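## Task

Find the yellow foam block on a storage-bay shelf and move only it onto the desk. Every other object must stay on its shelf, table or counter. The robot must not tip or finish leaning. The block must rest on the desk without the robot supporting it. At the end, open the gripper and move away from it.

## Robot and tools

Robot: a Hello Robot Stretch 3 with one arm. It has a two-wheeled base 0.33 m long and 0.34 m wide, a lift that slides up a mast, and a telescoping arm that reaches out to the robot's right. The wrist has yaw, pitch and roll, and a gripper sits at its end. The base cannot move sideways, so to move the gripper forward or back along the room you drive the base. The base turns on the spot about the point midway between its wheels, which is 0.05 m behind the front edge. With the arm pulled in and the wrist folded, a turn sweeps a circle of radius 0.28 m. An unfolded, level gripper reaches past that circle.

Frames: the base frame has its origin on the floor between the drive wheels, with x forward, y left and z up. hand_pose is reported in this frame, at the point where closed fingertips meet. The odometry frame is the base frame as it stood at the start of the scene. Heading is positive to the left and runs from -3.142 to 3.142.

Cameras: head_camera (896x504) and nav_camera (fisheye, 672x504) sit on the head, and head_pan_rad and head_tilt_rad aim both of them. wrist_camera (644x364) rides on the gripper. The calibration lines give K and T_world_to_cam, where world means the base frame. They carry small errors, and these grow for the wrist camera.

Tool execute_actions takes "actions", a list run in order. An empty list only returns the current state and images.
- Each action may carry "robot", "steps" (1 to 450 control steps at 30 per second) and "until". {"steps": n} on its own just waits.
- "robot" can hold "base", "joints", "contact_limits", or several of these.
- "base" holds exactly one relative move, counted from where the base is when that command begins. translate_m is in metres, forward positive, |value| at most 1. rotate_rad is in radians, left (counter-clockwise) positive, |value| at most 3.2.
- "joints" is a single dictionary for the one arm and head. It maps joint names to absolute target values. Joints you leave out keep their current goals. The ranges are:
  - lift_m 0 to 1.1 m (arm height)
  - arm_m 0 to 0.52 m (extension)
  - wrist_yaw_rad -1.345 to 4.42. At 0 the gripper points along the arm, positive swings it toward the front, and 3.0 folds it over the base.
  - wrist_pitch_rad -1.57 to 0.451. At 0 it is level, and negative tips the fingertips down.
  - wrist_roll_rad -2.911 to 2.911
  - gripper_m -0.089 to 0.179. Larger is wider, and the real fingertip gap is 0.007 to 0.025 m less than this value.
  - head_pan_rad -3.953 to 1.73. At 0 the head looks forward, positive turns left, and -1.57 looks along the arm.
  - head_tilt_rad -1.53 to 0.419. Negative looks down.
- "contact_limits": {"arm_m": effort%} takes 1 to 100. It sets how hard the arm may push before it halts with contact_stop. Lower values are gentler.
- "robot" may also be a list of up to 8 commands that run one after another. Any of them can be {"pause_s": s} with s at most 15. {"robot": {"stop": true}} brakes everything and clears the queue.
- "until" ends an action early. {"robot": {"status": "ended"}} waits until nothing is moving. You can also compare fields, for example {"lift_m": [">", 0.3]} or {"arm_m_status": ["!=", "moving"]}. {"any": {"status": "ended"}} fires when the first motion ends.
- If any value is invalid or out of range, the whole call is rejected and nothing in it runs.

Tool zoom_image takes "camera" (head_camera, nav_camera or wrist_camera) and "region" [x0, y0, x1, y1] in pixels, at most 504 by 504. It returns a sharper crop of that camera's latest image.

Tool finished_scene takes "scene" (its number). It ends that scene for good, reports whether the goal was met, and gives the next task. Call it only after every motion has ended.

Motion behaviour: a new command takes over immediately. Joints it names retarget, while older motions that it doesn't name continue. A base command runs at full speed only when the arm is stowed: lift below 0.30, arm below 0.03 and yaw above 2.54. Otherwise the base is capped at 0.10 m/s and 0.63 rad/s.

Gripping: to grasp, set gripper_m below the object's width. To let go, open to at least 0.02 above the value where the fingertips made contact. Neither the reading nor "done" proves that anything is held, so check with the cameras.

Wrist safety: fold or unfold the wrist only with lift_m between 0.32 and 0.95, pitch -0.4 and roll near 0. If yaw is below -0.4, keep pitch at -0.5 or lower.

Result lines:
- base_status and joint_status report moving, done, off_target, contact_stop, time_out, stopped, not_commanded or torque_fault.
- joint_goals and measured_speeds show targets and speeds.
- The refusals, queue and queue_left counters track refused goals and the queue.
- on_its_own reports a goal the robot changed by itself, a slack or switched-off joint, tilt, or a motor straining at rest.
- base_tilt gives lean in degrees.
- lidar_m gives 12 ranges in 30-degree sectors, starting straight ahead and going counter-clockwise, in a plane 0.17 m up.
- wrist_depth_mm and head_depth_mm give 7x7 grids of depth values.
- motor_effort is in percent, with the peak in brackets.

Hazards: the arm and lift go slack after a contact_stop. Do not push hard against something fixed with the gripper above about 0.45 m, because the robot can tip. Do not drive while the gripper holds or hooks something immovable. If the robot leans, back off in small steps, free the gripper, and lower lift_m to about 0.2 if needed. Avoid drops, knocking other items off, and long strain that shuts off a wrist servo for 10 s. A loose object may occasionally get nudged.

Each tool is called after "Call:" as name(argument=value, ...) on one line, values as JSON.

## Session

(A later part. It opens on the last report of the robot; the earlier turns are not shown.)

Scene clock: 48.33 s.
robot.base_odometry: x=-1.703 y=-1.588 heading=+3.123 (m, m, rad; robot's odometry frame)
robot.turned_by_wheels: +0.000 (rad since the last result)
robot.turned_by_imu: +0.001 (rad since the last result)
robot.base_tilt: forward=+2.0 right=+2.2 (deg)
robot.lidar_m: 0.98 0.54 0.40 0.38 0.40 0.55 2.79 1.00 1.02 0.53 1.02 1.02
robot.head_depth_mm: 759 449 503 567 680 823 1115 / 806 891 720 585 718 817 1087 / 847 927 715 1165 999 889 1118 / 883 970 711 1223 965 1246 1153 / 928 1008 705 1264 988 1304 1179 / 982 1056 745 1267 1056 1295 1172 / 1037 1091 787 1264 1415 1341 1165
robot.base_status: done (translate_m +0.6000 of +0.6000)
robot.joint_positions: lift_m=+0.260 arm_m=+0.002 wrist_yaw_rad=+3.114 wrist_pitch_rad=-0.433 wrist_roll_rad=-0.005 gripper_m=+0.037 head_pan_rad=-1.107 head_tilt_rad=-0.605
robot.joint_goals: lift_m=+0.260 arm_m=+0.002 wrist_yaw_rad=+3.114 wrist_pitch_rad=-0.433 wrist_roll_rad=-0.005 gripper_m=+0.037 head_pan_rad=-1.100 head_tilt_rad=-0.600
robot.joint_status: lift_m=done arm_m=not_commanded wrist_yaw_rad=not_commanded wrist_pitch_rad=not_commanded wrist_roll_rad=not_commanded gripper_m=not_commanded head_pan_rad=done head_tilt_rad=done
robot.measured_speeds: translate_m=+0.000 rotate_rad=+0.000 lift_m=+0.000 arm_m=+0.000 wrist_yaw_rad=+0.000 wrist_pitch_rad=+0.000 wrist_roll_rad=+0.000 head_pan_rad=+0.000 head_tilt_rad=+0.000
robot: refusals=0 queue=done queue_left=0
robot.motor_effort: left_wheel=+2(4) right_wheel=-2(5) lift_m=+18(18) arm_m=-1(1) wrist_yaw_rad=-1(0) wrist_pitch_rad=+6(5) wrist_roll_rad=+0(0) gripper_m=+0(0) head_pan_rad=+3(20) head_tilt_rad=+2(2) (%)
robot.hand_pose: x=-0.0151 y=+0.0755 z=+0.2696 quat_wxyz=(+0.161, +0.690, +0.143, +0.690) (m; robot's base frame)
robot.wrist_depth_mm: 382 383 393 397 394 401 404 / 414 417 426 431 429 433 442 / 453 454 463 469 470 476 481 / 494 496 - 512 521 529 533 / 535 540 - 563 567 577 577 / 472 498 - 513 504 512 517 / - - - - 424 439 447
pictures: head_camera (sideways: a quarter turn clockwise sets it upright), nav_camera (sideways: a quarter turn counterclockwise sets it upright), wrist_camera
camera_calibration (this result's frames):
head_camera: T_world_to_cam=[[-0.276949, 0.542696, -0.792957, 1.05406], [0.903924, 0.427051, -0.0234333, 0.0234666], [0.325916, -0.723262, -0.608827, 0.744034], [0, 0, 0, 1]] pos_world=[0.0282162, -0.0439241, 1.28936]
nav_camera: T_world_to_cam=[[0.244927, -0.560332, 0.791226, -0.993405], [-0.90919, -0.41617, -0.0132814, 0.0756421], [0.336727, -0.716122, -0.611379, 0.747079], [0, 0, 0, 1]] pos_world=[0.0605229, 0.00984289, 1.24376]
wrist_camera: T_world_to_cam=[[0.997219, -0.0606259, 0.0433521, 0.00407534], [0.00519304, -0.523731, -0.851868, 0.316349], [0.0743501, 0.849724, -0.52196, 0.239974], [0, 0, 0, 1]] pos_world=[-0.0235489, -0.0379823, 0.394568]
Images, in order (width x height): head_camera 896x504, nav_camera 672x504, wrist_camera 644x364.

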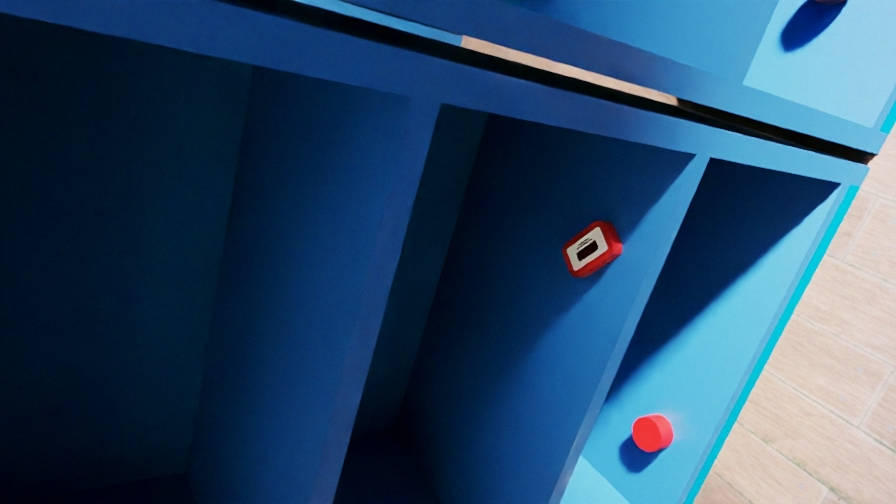

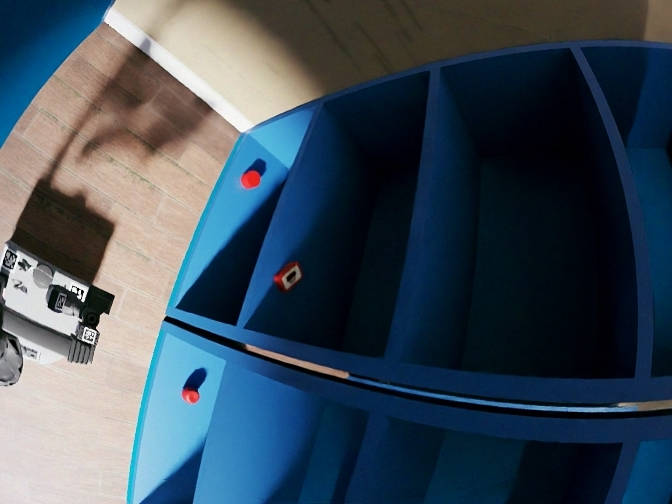

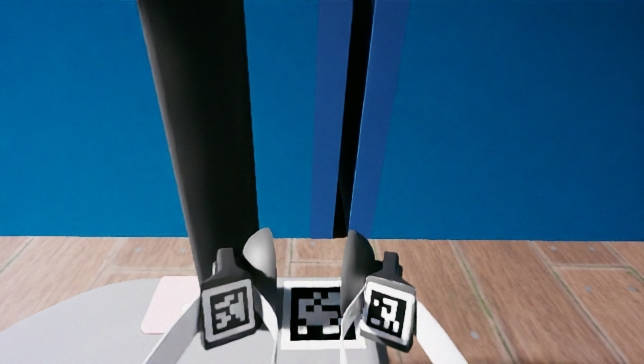

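Third bay.

Call:
execute_actions(actions=[{"robot":{"base":{"translate_m":-1.0}},"steps":450,"until":{"robot":{"x":[">",-1.4]}}},{"robot":[{"base":{"translate_m":-1.0}},{"base":{"rotate_rad":1.588}},{"base":{"translate_m":1.0}}],"steps":450,"until":{"robot":{"y":["<",-1.98]}}},{"robot":[{"base":{"translate_m":1.0}},{"base":{"rotate_rad":-1.588},"joints":{"head_pan_rad":-0.6}}],"steps":450,"until":{"robot":{"status":"ended"}}}])

Scene clock: 65.43 s.
robot.base_odometry: x=-0.396 y=-2.981 heading=+3.123 (m, m, rad; robot's odometry frame)
robot.turned_by_wheels: +0.000 (rad since the last result)
robot.turned_by_imu: -0.003 (rad since the last result)
robot.base_tilt: forward=+2.0 right=+2.3 (deg)
robot.lidar_m: 2.31 1.47 1.08 0.59 0.63 0.89 0.85 1.14 2.08 1.94 0.68 1.38
robot.head_depth_mm: 534 618 734 905 1173 1364 1176 / 1051 608 683 783 978 1292 1187 / 1195 1185 858 1276 1030 1199 1177 / 1315 1167 1580 1278 1551 1349 1173 / 1248 1162 1527 1374 1627 1384 1180 / 1166 1250 1455 1736 1679 1381 1174 / 1760 2041 2095 2149 1671 1373 1173
robot.base_status: done (rotate_rad -1.5879 of -1.5880)
robot.joint_positions: lift_m=+0.260 arm_m=+0.002 wrist_yaw_rad=+3.114 wrist_pitch_rad=-0.433 wrist_roll_rad=-0.005 gripper_m=+0.037 head_pan_rad=-0.607 head_tilt_rad=-0.605
robot.joint_goals: lift_m=+0.260 arm_m=+0.002 wrist_yaw_rad=+3.114 wrist_pitch_rad=-0.433 wrist_roll_rad=-0.005 gripper_m=+0.037 head_pan_rad=-0.600 head_tilt_rad=-0.600
robot.joint_status: lift_m=done arm_m=not_commanded wrist_yaw_rad=not_commanded wrist_pitch_rad=not_commanded wrist_roll_rad=not_commanded gripper_m=not_commanded head_pan_rad=done head_tilt_rad=done
robot.measured_speeds: translate_m=+0.000 rotate_rad=+0.000 lift_m=+0.000 arm_m=+0.000 wrist_yaw_rad=+0.000 wrist_pitch_rad=+0.000 wrist_roll_rad=+0.000 head_pan_rad=+0.000 head_tilt_rad=+0.000
robot: refusals=0 queue=done queue_left=0
robot.motor_effort: left_wheel=+3(11) right_wheel=-2(14) lift_m=+18(18) arm_m=-1(1) wrist_yaw_rad=+0(0) wrist_pitch_rad=+5(6) wrist_roll_rad=+0(0) gripper_m=+0(0) head_pan_rad=+3(22) head_tilt_rad=+2(2) (%)
robot.hand_pose: x=-0.0151 y=+0.0754 z=+0.2696 quat_wxyz=(+0.161, +0.690, +0.143, +0.690) (m; robot's base frame)
robot.wrist_depth_mm: 979 981 596 587 - - - / - - 639 633 - - - / 853 832 697 706 968 - - / 661 690 - 735 734 751 786 / 559 560 - 589 600 611 629 / 477 497 - 517 500 503 520 / - - - - 426 439 446
pictures: head_camera (sideways: a quarter turn clockwise sets it upright), nav_camera (sideways: a quarter turn counterclockwise sets it upright), wrist_camera
camera_calibration (this result's frames):
head_camera: T_world_to_cam=[[-0.503265, 0.343424, -0.792959, 1.05544], [0.588435, 0.808205, -0.0234332, 0.025391], [0.632826, -0.478398, -0.608824, 0.742158], [0, 0, 0, 1]] pos_world=[0.0465704, -0.0279393, 1.28936]
nav_camera: T_world_to_cam=[[0.483622, -0.374256, 0.791228, -0.994864], [-0.598274, -0.801182, -0.0132815, 0.0737456], [0.638888, -0.466948, -0.611377, 0.745232], [0, 0, 0, 1]] pos_world=[0.0491379, 0.0347345, 1.24376]
wrist_camera: T_world_to_cam=[[0.997219, -0.0606253, 0.0433526, 0.00407319], [0.00519268, -0.523743, -0.85186, 0.316326], [0.0743499, 0.849716, -0.521972, 0.240006], [0, 0, 0, 1]] pos_world=[-0.0235489, -0.0380164, 0.394566]
Images, in order (width x height): head_camera 896x504, nav_camera 672x504, wrist_camera 644x364.

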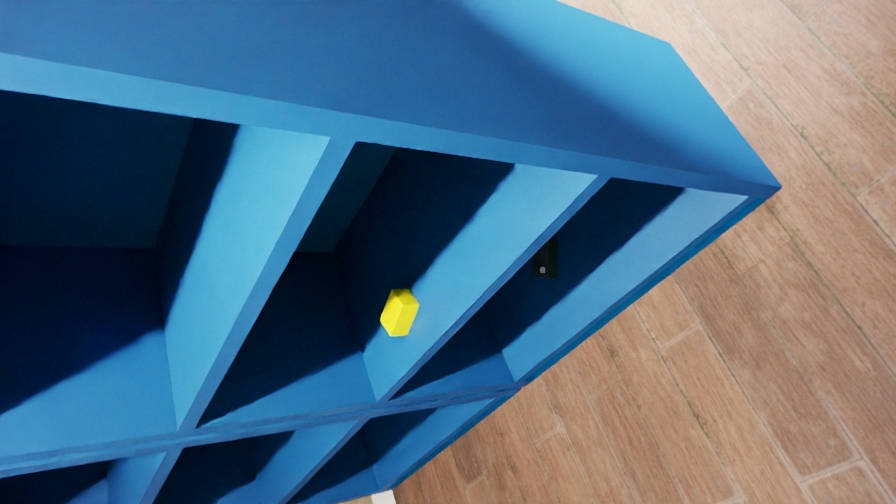

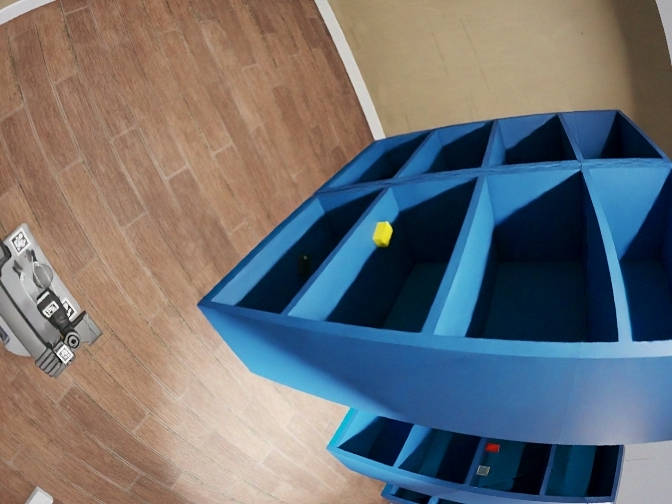

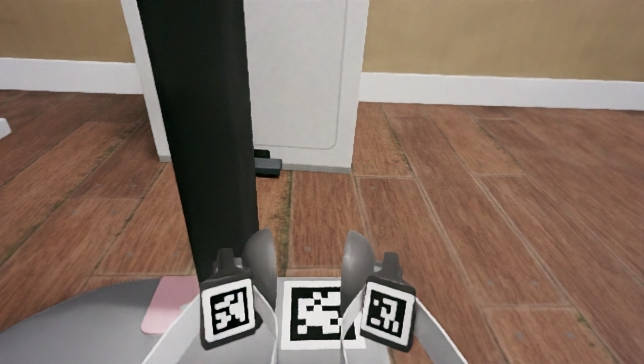

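Call:
execute_actions(actions=[{"robot":[{"base":{"translate_m":1.0},"joints":{"head_pan_rad":-1.57,"head_tilt_rad":-0.85}},{"base":{"translate_m":0.07},"joints":{"lift_m":0.56,"wrist_pitch_rad":-0.4}},{"joints":{"wrist_yaw_rad":0,"gripper_m":0.179}}],"steps":450,"until":{"robot":{"status":"ended"}}}])

Scene clock: 76.63 s.
robot.base_odometry: x=-1.466 y=-2.961 heading=+3.123 (m, m, rad; robot's odometry frame)
robot.turned_by_wheels: +0.000 (rad since the last result)
robot.turned_by_imu: +0.000 (rad since the last result)
robot.base_tilt: forward=+2.0 right=+2.3 (deg)
robot.lidar_m: 1.24 1.29 1.07 1.03 1.07 1.14 1.92 0.79 0.84 0.95 0.58 1.28
robot.head_depth_mm: 786 600 1124 992 1300 1245 1110 / 783 597 1120 990 1296 1247 - / 782 591 1122 980 1290 1241 - / 783 590 1116 958 1278 1232 - / 783 585 1116 974 1281 1228 1091 / 782 580 1076 957 1073 1232 1094 / 711 577 743 807 974 1217 1085
robot.base_status: done (translate_m +0.0700 of +0.0700)
robot.joint_positions: lift_m=+0.560 arm_m=+0.002 wrist_yaw_rad=+0.003 wrist_pitch_rad=-0.422 wrist_roll_rad=-0.005 gripper_m=+0.179 head_pan_rad=-1.563 head_tilt_rad=-0.839
robot.joint_goals: lift_m=+0.560 arm_m=+0.002 wrist_yaw_rad=+0.000 wrist_pitch_rad=-0.400 wrist_roll_rad=-0.005 gripper_m=+0.179 head_pan_rad=-1.570 head_tilt_rad=-0.850
robot.joint_status: lift_m=done arm_m=not_commanded wrist_yaw_rad=done wrist_pitch_rad=done wrist_roll_rad=not_commanded gripper_m=done head_pan_rad=done head_tilt_rad=done
robot.measured_speeds: translate_m=+0.000 rotate_rad=+0.000 lift_m=+0.000 arm_m=+0.000 wrist_yaw_rad=+0.000 wrist_pitch_rad=+0.000 wrist_roll_rad=+0.000 head_pan_rad=+0.000 head_tilt_rad=+0.000
robot: refusals=0 queue=done queue_left=0
robot.motor_effort: left_wheel=+2(10) right_wheel=-3(7) lift_m=+28(30) arm_m=-2(1) wrist_yaw_rad=-4(2) wrist_pitch_rad=+8(10) wrist_roll_rad=+0(0) gripper_m=+0(83) head_pan_rad=-2(31) head_tilt_rad=-3(20) (%)
robot.hand_pose: x=-0.0209 y=-0.3709 z=+0.5715 quat_wxyz=(+0.694, +0.150, -0.689, -0.147) (m; robot's base frame)
robot.wrist_depth_mm: 358 528 664 670 675 674 666 / 362 471 520 516 586 608 627 / 337 358 365 373 399 409 421 / 319 319 321 325 328 330 334 / 366 558 907 925 946 929 692 / - 583 785 782 786 817 659 / - 588 673 684 698 700 616
pictures: head_camera (sideways: a quarter turn clockwise sets it upright), nav_camera (sideways: a quarter turn counterclockwise sets it upright), wrist_camera
camera_calibration (this result's frames):
head_camera: T_world_to_cam=[[-0.0107911, 0.776314, -0.630254, 0.840398], [0.99957, -0.00880948, -0.0279655, 0.0287758], [-0.0272622, -0.630284, -0.775885, 0.963468], [0, 0, 0, 1]] pos_world=[0.00657174, -0.0449004, 1.27801]
nav_camera: T_world_to_cam=[[-0.0257288, -0.777599, 0.628233, -0.779339], [-0.999565, 0.0290736, -0.00495049, 0.0653446], [-0.0144155, -0.628088, -0.778009, 0.965942], [0, 0, 0, 1]] pos_world=[0.0591893, -0.00121668, 1.24144]
wrist_camera: T_world_to_cam=[[-0.998596, 0.0309489, 0.0429797, -0.0378679], [-0.0209877, 0.513835, -0.857633, 0.727389], [-0.0486273, -0.857331, -0.512464, 0.136116], [0, 0, 0, 1]] pos_world=[-0.0159296, -0.255889, 0.695214]
Images, in order (width x height): head_camera 896x504, nav_camera 672x504, wrist_camera 644x364.

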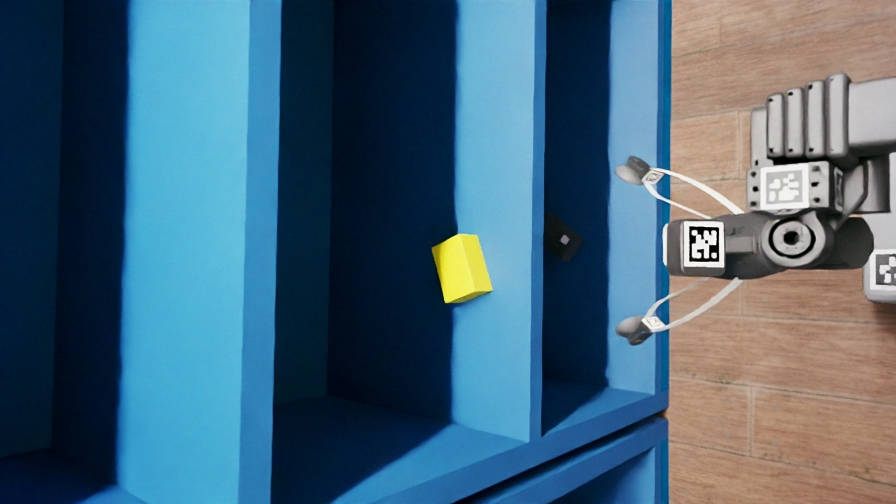

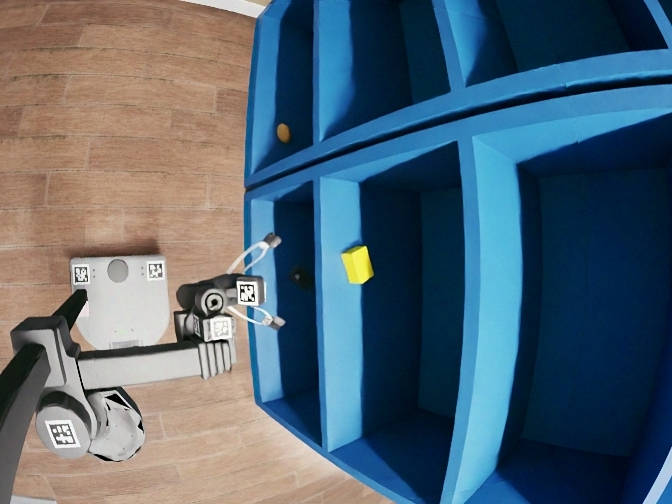

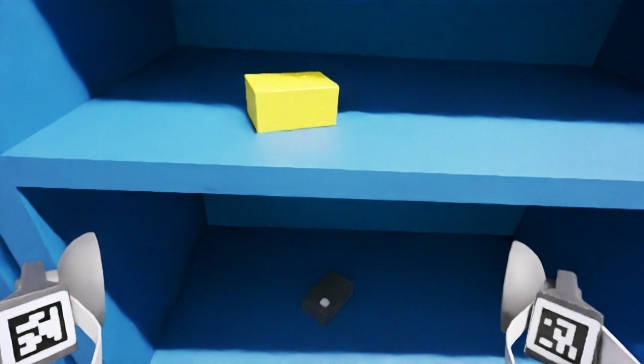

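Call:
execute_actions(actions=[{"robot":[{"base":{"translate_m":0.02},"joints":{"lift_m":0.575}},{"joints":{"arm_m":0.2}}],"steps":450,"until":{"robot":{"status":"ended"}}}])

Scene clock: 81.07 s.
robot.base_odometry: x=-1.486 y=-2.960 heading=+3.123 (m, m, rad; robot's odometry frame)
robot.turned_by_wheels: +0.000 (rad since the last result)
robot.turned_by_imu: -0.001 (rad since the last result)
robot.base_tilt: forward=+1.9 right=+2.2 (deg)
robot.lidar_m: 1.22 1.27 1.07 1.03 1.07 1.16 1.94 0.80 0.87 0.88 0.57 1.26
robot.head_depth_mm: 783 599 1122 988 1292 1252 1105 / 783 595 1120 987 1291 1251 - / 781 593 1125 983 - 1232 1115 / 784 588 1119 958 1251 1232 1118 / 783 584 1116 978 1275 1228 1094 / 781 581 1054 945 1089 1226 1089 / 677 577 685 773 1039 1224 1091
robot.base_status: done (translate_m +0.0200 of +0.0200)
robot.joint_positions: lift_m=+0.575 arm_m=+0.200 wrist_yaw_rad=+0.002 wrist_pitch_rad=-0.422 wrist_roll_rad=-0.005 gripper_m=+0.179 head_pan_rad=-1.563 head_tilt_rad=-0.839
robot.joint_goals: lift_m=+0.575 arm_m=+0.200 wrist_yaw_rad=+0.000 wrist_pitch_rad=-0.400 wrist_roll_rad=-0.005 gripper_m=+0.179 head_pan_rad=-1.570 head_tilt_rad=-0.850
robot.joint_status: lift_m=done arm_m=done wrist_yaw_rad=done wrist_pitch_rad=done wrist_roll_rad=not_commanded gripper_m=done head_pan_rad=done head_tilt_rad=done
robot.measured_speeds: translate_m=+0.000 rotate_rad=+0.000 lift_m=+0.000 arm_m=+0.000 wrist_yaw_rad=+0.000 wrist_pitch_rad=+0.000 wrist_roll_rad=+0.000 head_pan_rad=+0.000 head_tilt_rad=+0.000
robot: refusals=0 queue=done queue_left=0
robot.motor_effort: left_wheel=+2(9) right_wheel=-2(5) lift_m=+28(30) arm_m=+2(4) wrist_yaw_rad=-2(3) wrist_pitch_rad=+7(8) wrist_roll_rad=+1(0) gripper_m=+0(0) head_pan_rad=-2(3) head_tilt_rad=-3(2) (%)
robot.hand_pose: x=-0.0212 y=-0.5687 z=+0.5866 quat_wxyz=(+0.694, +0.149, -0.689, -0.147) (m; robot's base frame)
robot.wrist_depth_mm: 331 475 489 488 493 494 493 / 334 480 516 520 526 532 536 / 335 396 407 422 430 446 460 / 298 306 308 236 329 338 346 / 250 250 236 207 263 271 278 / - 211 207 213 222 229 231 / - 183 185 189 191 193 204
pictures: head_camera (sideways: a quarter turn clockwise sets it upright), nav_camera (sideways: a quarter turn counterclockwise sets it upright), wrist_camera
camera_calibration (this result's frames):
head_camera: T_world_to_cam=[[-0.0107919, 0.776422, -0.630121, 0.840225], [0.99957, -0.00880471, -0.0279683, 0.0287794], [-0.0272632, -0.630152, -0.775993, 0.963608], [0, 0, 0, 1]] pos_world=[0.00657171, -0.0448963, 1.278]
nav_camera: T_world_to_cam=[[-0.025728, -0.777707, 0.628101, -0.779166], [-0.999565, 0.0290744, -0.00494425, 0.0653365], [-0.0144165, -0.627955, -0.778116, 0.966082], [0, 0, 0, 1]] pos_world=[0.0591892, -0.00120637, 1.24144]
wrist_camera: T_world_to_cam=[[-0.998559, 0.0321547, 0.0429677, -0.0319688], [-0.0203748, 0.51355, -0.857818, 0.841892], [-0.0496489, -0.857457, -0.512155, -0.0259827], [0, 0, 0, 1]] pos_world=[-0.0160594, -0.453605, 0.710257]
Images, in order (width x height): head_camera 896x504, nav_camera 672x504, wrist_camera 644x364.

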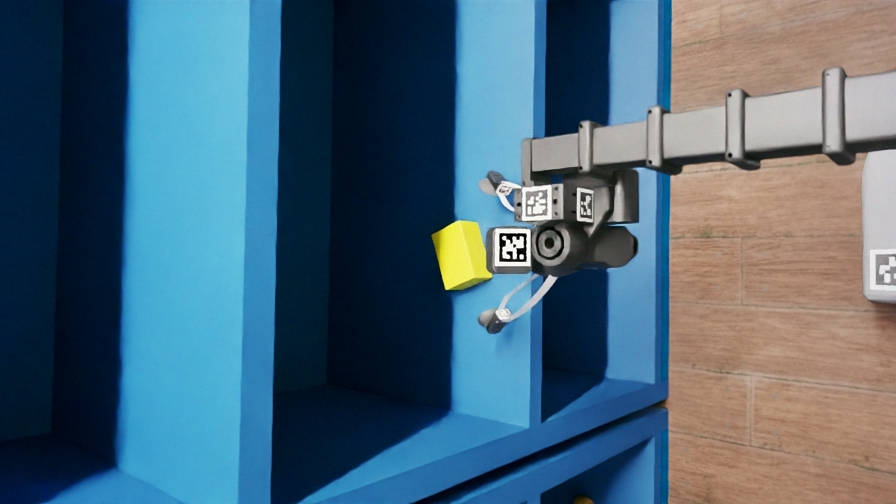

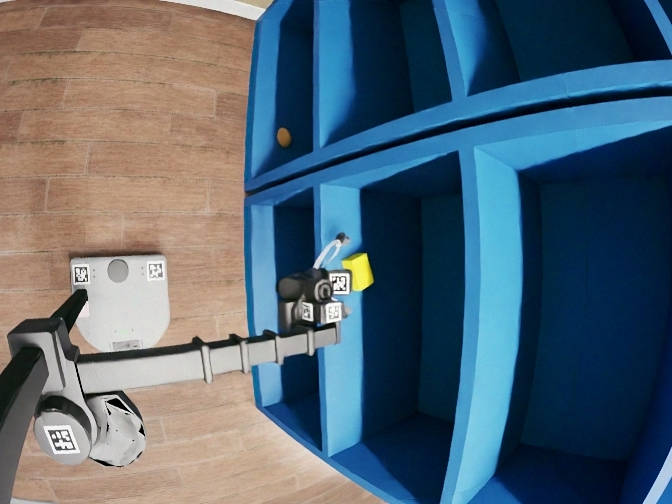

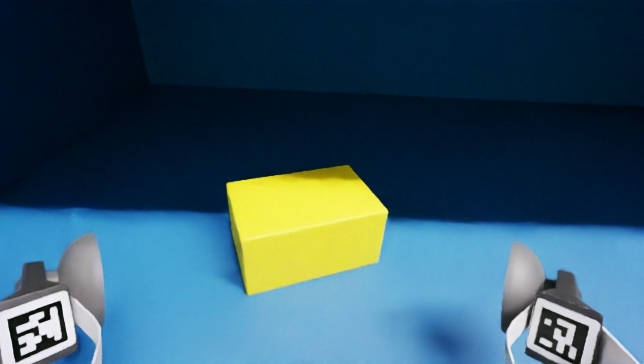

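Call:
execute_actions(actions=[{"robot":[{"joints":{"lift_m":0.556,"arm_m":0.278}},{"joints":{"gripper_m":0.05}},{"joints":{"lift_m":0.6}}],"steps":450,"until":{"robot":{"status":"ended"}}}])

Scene clock: 85.53 s.
robot.base_odometry: x=-1.486 y=-2.960 heading=+3.123 (m, m, rad; robot's odometry frame)
robot.turned_by_wheels: +0.000 (rad since the last result)
robot.turned_by_imu: -0.001 (rad since the last result)
robot.base_tilt: forward=+2.0 right=+2.3 (deg)
robot.lidar_m: 1.22 1.28 1.07 1.03 1.07 1.16 1.94 0.80 0.87 0.88 0.57 1.26
robot.head_depth_mm: 781 599 1121 992 1300 1245 1110 / 785 596 1123 987 1293 1240 - / 782 593 1122 1036 1315 1233 1119 / 784 588 1122 1031 1312 1233 1114 / 781 584 1112 971 1277 1230 1097 / 779 581 1060 948 1089 1224 1091 / 677 576 684 776 1044 1221 1088
robot.base_status: done (translate_m +0.0200 of +0.0200)
robot.joint_positions: lift_m=+0.600 arm_m=+0.278 wrist_yaw_rad=+0.002 wrist_pitch_rad=-0.422 wrist_roll_rad=-0.005 gripper_m=+0.055 head_pan_rad=-1.563 head_tilt_rad=-0.839
robot.joint_goals: lift_m=+0.600 arm_m=+0.278 wrist_yaw_rad=+0.000 wrist_pitch_rad=-0.400 wrist_roll_rad=-0.005 gripper_m=+0.056 head_pan_rad=-1.570 head_tilt_rad=-0.850
robot.joint_status: lift_m=done arm_m=done wrist_yaw_rad=done wrist_pitch_rad=done wrist_roll_rad=not_commanded gripper_m=done head_pan_rad=done head_tilt_rad=done
robot.measured_speeds: translate_m=+0.000 rotate_rad=+0.000 lift_m=+0.000 arm_m=+0.000 wrist_yaw_rad=+0.000 wrist_pitch_rad=+0.000 wrist_roll_rad=+0.000 head_pan_rad=+0.000 head_tilt_rad=+0.000
robot: refusals=0 queue=done queue_left=0
robot.on_its_own: gripper_m is held at +0.056, not at your +0.050, by its stall guard, which is still easing
robot.motor_effort: left_wheel=+2(2) right_wheel=-2(2) lift_m=+28(29) arm_m=+2(2) wrist_yaw_rad=-2(3) wrist_pitch_rad=+8(8) wrist_roll_rad=+0(0) gripper_m=-1(97) head_pan_rad=-1(2) head_tilt_rad=-4(5) (%)
robot.hand_pose: x=-0.0212 y=-0.6467 z=+0.6116 quat_wxyz=(+0.694, +0.149, -0.689, -0.147) (m; robot's base frame)
robot.wrist_depth_mm: 330 411 415 415 414 417 423 / 331 442 446 449 449 451 452 / 336 434 461 474 471 477 490 / 324 348 356 364 379 390 396 / 281 288 290 162 302 307 315 / 239 248 133 137 139 260 264 / 209 202 115 124 141 223 226
pictures: head_camera (sideways: a quarter turn clockwise sets it upright), nav_camera (sideways: a quarter turn counterclockwise sets it upright), wrist_camera
camera_calibration (this result's frames):
head_camera: T_world_to_cam=[[-0.0107918, 0.776423, -0.63012, 0.840224], [0.99957, -0.00880478, -0.0279683, 0.0287794], [-0.0272633, -0.630151, -0.775994, 0.963609], [0, 0, 0, 1]] pos_world=[0.00657171, -0.0448963, 1.278]
nav_camera: T_world_to_cam=[[-0.0257281, -0.777707, 0.6281, -0.779164], [-0.999565, 0.0290745, -0.0049442, 0.0653364], [-0.0144166, -0.627954, -0.778117, 0.966083], [0, 0, 0, 1]] pos_world=[0.0591892, -0.00120628, 1.24144]
wrist_camera: T_world_to_cam=[[-0.998559, 0.0321549, 0.0429665, -0.0305331], [-0.0203753, 0.513522, -0.857834, 0.903384], [-0.0496479, -0.857474, -0.512127, -0.0801009], [0, 0, 0, 1]] pos_world=[-0.0160593, -0.53161, 0.735244]
Images, in order (width x height): head_camera 896x504, nav_camera 672x504, wrist_camera 644x364.

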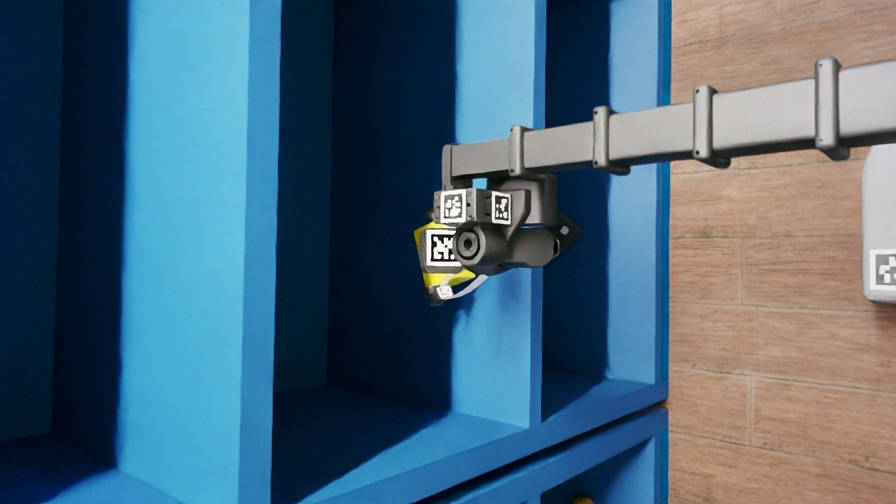

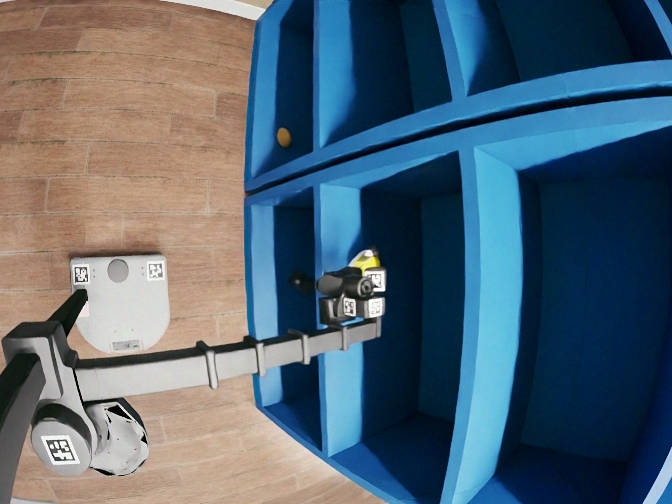

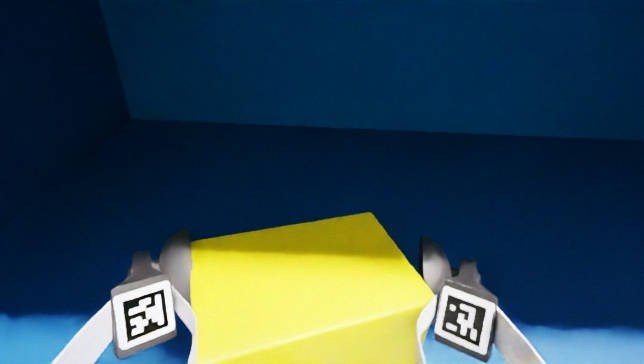

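Call:
execute_actions(actions=[{"robot":[{"joints":{"arm_m":0.0}},{"base":{"translate_m":-1.0},"joints":{"lift_m":0.9,"head_tilt_rad":-0.6}}],"steps":450,"until":{"robot":{"x":[">",-1.28]}}},{"robot":[{"base":{"translate_m":-1.0}},{"base":{"rotate_rad":-1.588}}],"steps":450,"until":{"robot":{"status":"ended"}}}])

Scene clock: 105.50 s.
robot.base_odometry: x=-0.279 y=-2.983 heading=+1.535 (m, m, rad; robot's odometry frame)
robot.turned_by_wheels: -1.588 (rad since the last result)
robot.turned_by_imu: -1.584 (rad since the last result)
robot.base_tilt: forward=+1.9 right=+2.2 (deg)
robot.lidar_m: 2.22 0.81 0.76 2.42 1.49 0.61 0.60 0.64 0.78 0.73 1.04 1.90
robot.head_depth_mm: 1110 1236 1325 976 837 - - / 1105 1232 1323 967 836 - - / 1108 1228 1312 970 803 - - / 1104 1221 1316 969 774 - 1153 / 1100 1226 1310 958 799 1385 1180 / 1095 1225 1317 960 824 1388 1174 / 1092 1217 1309 953 821 1367 1164
robot.base_status: done (rotate_rad -1.5879 of -1.5880)
robot.joint_positions: lift_m=+0.900 arm_m=+0.002 wrist_yaw_rad=+0.001 wrist_pitch_rad=-0.422 wrist_roll_rad=-0.005 gripper_m=+0.060 head_pan_rad=-1.563 head_tilt_rad=-0.606
robot.joint_goals: lift_m=+0.900 arm_m=+0.000 wrist_yaw_rad=+0.000 wrist_pitch_rad=-0.400 wrist_roll_rad=-0.005 gripper_m=+0.059 head_pan_rad=-1.570 head_tilt_rad=-0.600
robot.joint_status: lift_m=done arm_m=done wrist_yaw_rad=done wrist_pitch_rad=done wrist_roll_rad=not_commanded gripper_m=done head_pan_rad=done head_tilt_rad=done
robot.measured_speeds: translate_m=+0.000 rotate_rad=+0.000 lift_m=+0.000 arm_m=+0.000 wrist_yaw_rad=+0.000 wrist_pitch_rad=+0.000 wrist_roll_rad=+0.000 head_pan_rad=+0.000 head_tilt_rad=+0.000
robot: refusals=0 queue=done queue_left=0
robot.on_its_own: gripper_m is held at +0.059, not at your +0.050, by its stall guard, which is not easing now
robot.motor_effort: left_wheel=+2(6) right_wheel=-2(8) lift_m=+29(30) arm_m=-3(3) wrist_yaw_rad=-2(3) wrist_pitch_rad=+8(8) wrist_roll_rad=+0(0) gripper_m=-20(21) head_pan_rad=-2(2) head_tilt_rad=+3(18) (%)
robot.hand_pose: x=-0.0212 y=-0.3711 z=+0.9116 quat_wxyz=(+0.694, +0.149, -0.689, -0.147) (m; robot's base frame)
robot.wrist_depth_mm: - 979 - - - - - / - 998 - - - - - / 699 707 731 763 793 813 837 / 544 555 564 585 602 611 631 / 450 459 465 163 481 492 499 / - 954 134 136 139 - - / - - 115 123 140 - -
pictures: head_camera (sideways: a quarter turn clockwise sets it upright), nav_camera (sideways: a quarter turn counterclockwise sets it upright), wrist_camera
camera_calibration (this result's frames):
head_camera: T_world_to_cam=[[-0.00954194, 0.609633, -0.792626, 1.052], [0.999615, -0.0148371, -0.0234454, 0.0228986], [-0.0260533, -0.792545, -0.609257, 0.74674], [0, 0, 0, 1]] pos_world=[0.0066034, -0.0491684, 1.28933]
nav_camera: T_world_to_cam=[[-0.0269747, -0.611358, 0.790895, -0.991314], [-0.999549, 0.0269451, -0.0132627, 0.0761689], [-0.0132025, -0.790896, -0.611809, 0.749772], [0, 0, 0, 1]] pos_world=[0.059293, -0.0151084, 1.24375]
wrist_camera: T_world_to_cam=[[-0.998555, 0.0322957, 0.0429625, -0.0522588], [-0.0202994, 0.513525, -0.857834, 1.01923], [-0.0497667, -0.857467, -0.512127, 0.309822], [0, 0, 0, 1]] pos_world=[-0.0160747, -0.25605, 1.03524]
Images, in order (width x height): head_camera 896x504, nav_camera 672x504, wrist_camera 644x364.

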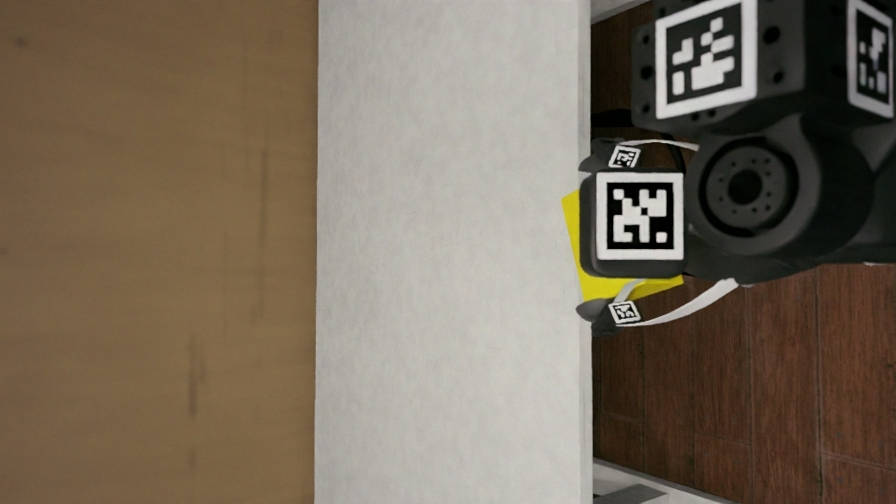

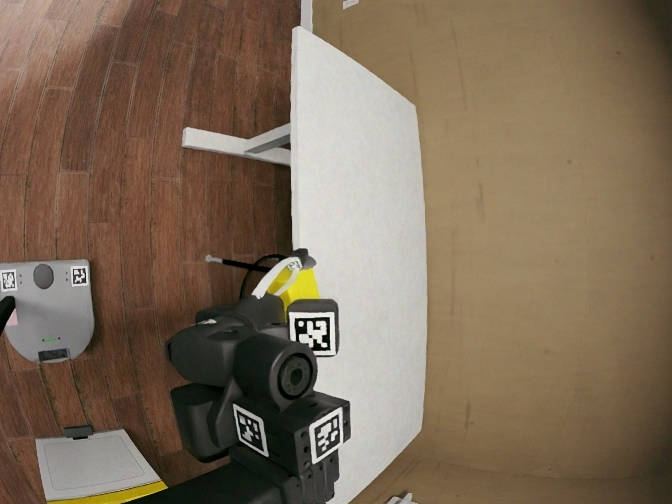

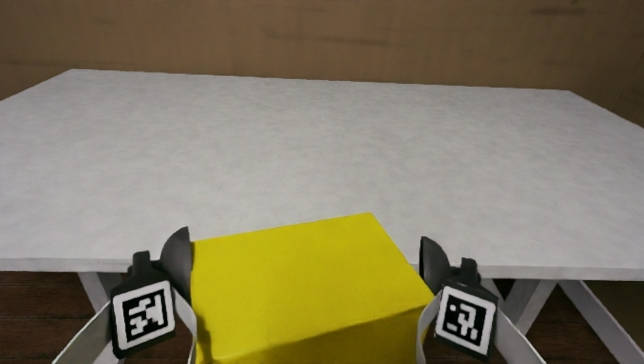

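Call:
execute_actions(actions=[{"robot":[{"joints":{"arm_m":0.38,"lift_m":0.79}},{"joints":{"lift_m":0.746}},{"joints":{"gripper_m":0.179}},{"joints":{"arm_m":0.1,"lift_m":0.8}}],"steps":450,"until":{"robot":{"status":"ended"}}}])

Scene clock: 115.37 s.
robot.base_odometry: x=-0.279 y=-2.983 heading=+1.535 (m, m, rad; robot's odometry frame)
robot.turned_by_wheels: +0.000 (rad since the last result)
robot.turned_by_imu: -0.001 (rad since the last result)
robot.base_tilt: forward=+2.0 right=+2.2 (deg)
robot.lidar_m: 2.22 0.80 0.76 2.42 1.49 0.61 0.60 0.64 0.78 0.73 1.04 1.89
robot.head_depth_mm: 1112 1238 1316 976 838 - - / 1107 1236 1318 971 808 - 1133 / 1103 1233 1321 965 806 - 1136 / 1098 1226 1313 963 803 - 1153 / 1097 1223 1308 959 810 1391 1181 / 1093 1219 1304 958 821 1382 1181 / 1090 1218 1308 952 822 1376 1172
robot.base_status: done (rotate_rad -1.5879 of -1.5880)
robot.joint_positions: lift_m=+0.800 arm_m=+0.100 wrist_yaw_rad=+0.001 wrist_pitch_rad=-0.421 wrist_roll_rad=-0.005 gripper_m=+0.179 head_pan_rad=-1.563 head_tilt_rad=-0.606
robot.joint_goals: lift_m=+0.800 arm_m=+0.100 wrist_yaw_rad=+0.000 wrist_pitch_rad=-0.400 wrist_roll_rad=-0.005 gripper_m=+0.179 head_pan_rad=-1.570 head_tilt_rad=-0.600
robot.joint_status: lift_m=done arm_m=done wrist_yaw_rad=done wrist_pitch_rad=done wrist_roll_rad=not_commanded gripper_m=done head_pan_rad=done head_tilt_rad=done
robot.measured_speeds: translate_m=+0.000 rotate_rad=+0.000 lift_m=+0.000 arm_m=+0.000 wrist_yaw_rad=+0.000 wrist_pitch_rad=+0.000 wrist_roll_rad=+0.000 head_pan_rad=+0.000 head_tilt_rad=+0.000
robot: refusals=0 queue=done queue_left=0
robot.motor_effort: left_wheel=+2(2) right_wheel=-2(2) lift_m=+28(30) arm_m=-3(3) wrist_yaw_rad=-1(2) wrist_pitch_rad=+8(8) wrist_roll_rad=+0(0) gripper_m=+1(84) head_pan_rad=-2(2) head_tilt_rad=+3(2) (%)
robot.hand_pose: x=-0.0212 y=-0.4692 z=+0.8117 quat_wxyz=(+0.694, +0.149, -0.689, -0.147) (m; robot's base frame)
robot.wrist_depth_mm: 916 909 927 924 941 957 933 / 650 677 705 730 786 808 877 / 468 482 495 416 537 550 566 / 365 373 384 395 404 416 421 / 302 306 312 318 327 333 340 / - - - 793 853 - 315 / - - - - - - -
pictures: head_camera (sideways: a quarter turn clockwise sets it upright), nav_camera (sideways: a quarter turn counterclockwise sets it upright), wrist_camera
camera_calibration (this result's frames):
head_camera: T_world_to_cam=[[-0.00954131, 0.609558, -0.792684, 1.05207], [0.999615, -0.0148394, -0.0234433, 0.0228959], [-0.026053, -0.792602, -0.609182, 0.746643], [0, 0, 0, 1]] pos_world=[0.0066034, -0.0491696, 1.28934]
nav_camera: T_world_to_cam=[[-0.0269753, -0.611283, 0.790952, -0.991389], [-0.999549, 0.026944, -0.013266, 0.0761732], [-0.0132021, -0.790953, -0.611734, 0.749675], [0, 0, 0, 1]] pos_world=[0.0592931, -0.0151139, 1.24375]
wrist_camera: T_world_to_cam=[[-0.998553, 0.0323504, 0.0429523, -0.0447734], [-0.0202777, 0.513266, -0.85799, 0.983898], [-0.0498023, -0.85762, -0.511867, 0.174252], [0, 0, 0, 1]] pos_world=[-0.0160793, -0.35411, 0.935292]
Images, in order (width x height): head_camera 896x504, nav_camera 672x504, wrist_camera 644x364.

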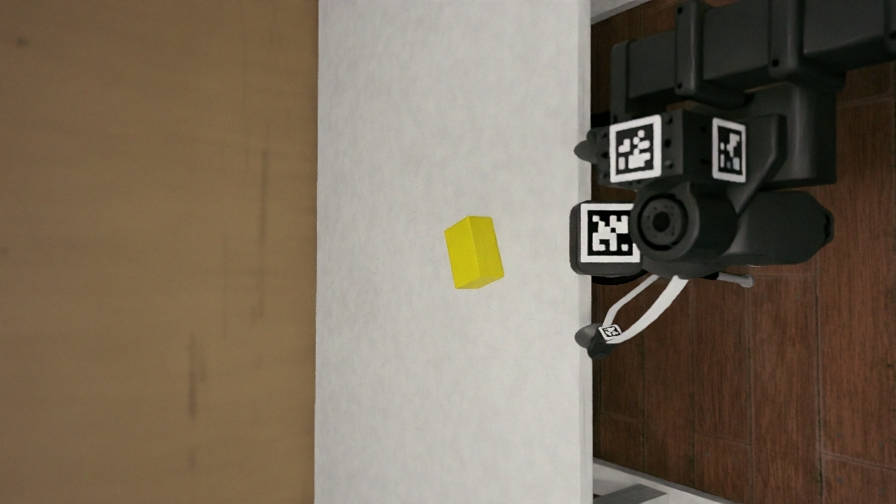

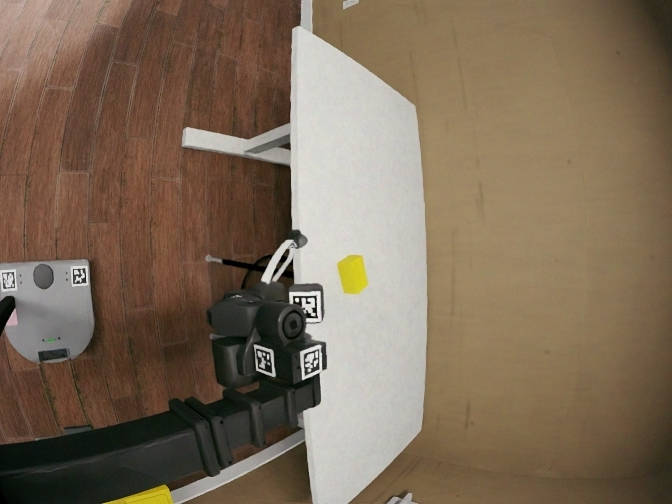

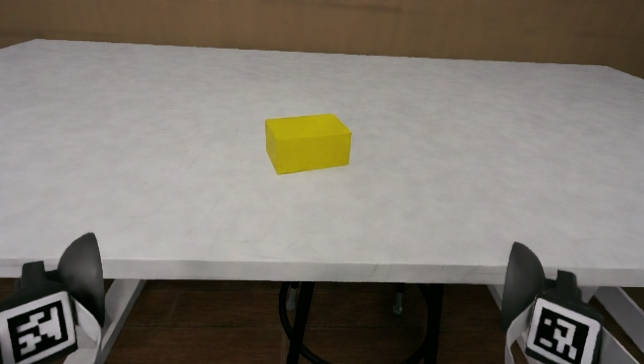

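Call:
finished_scene(scene=1)

The scene is finished: the task was done.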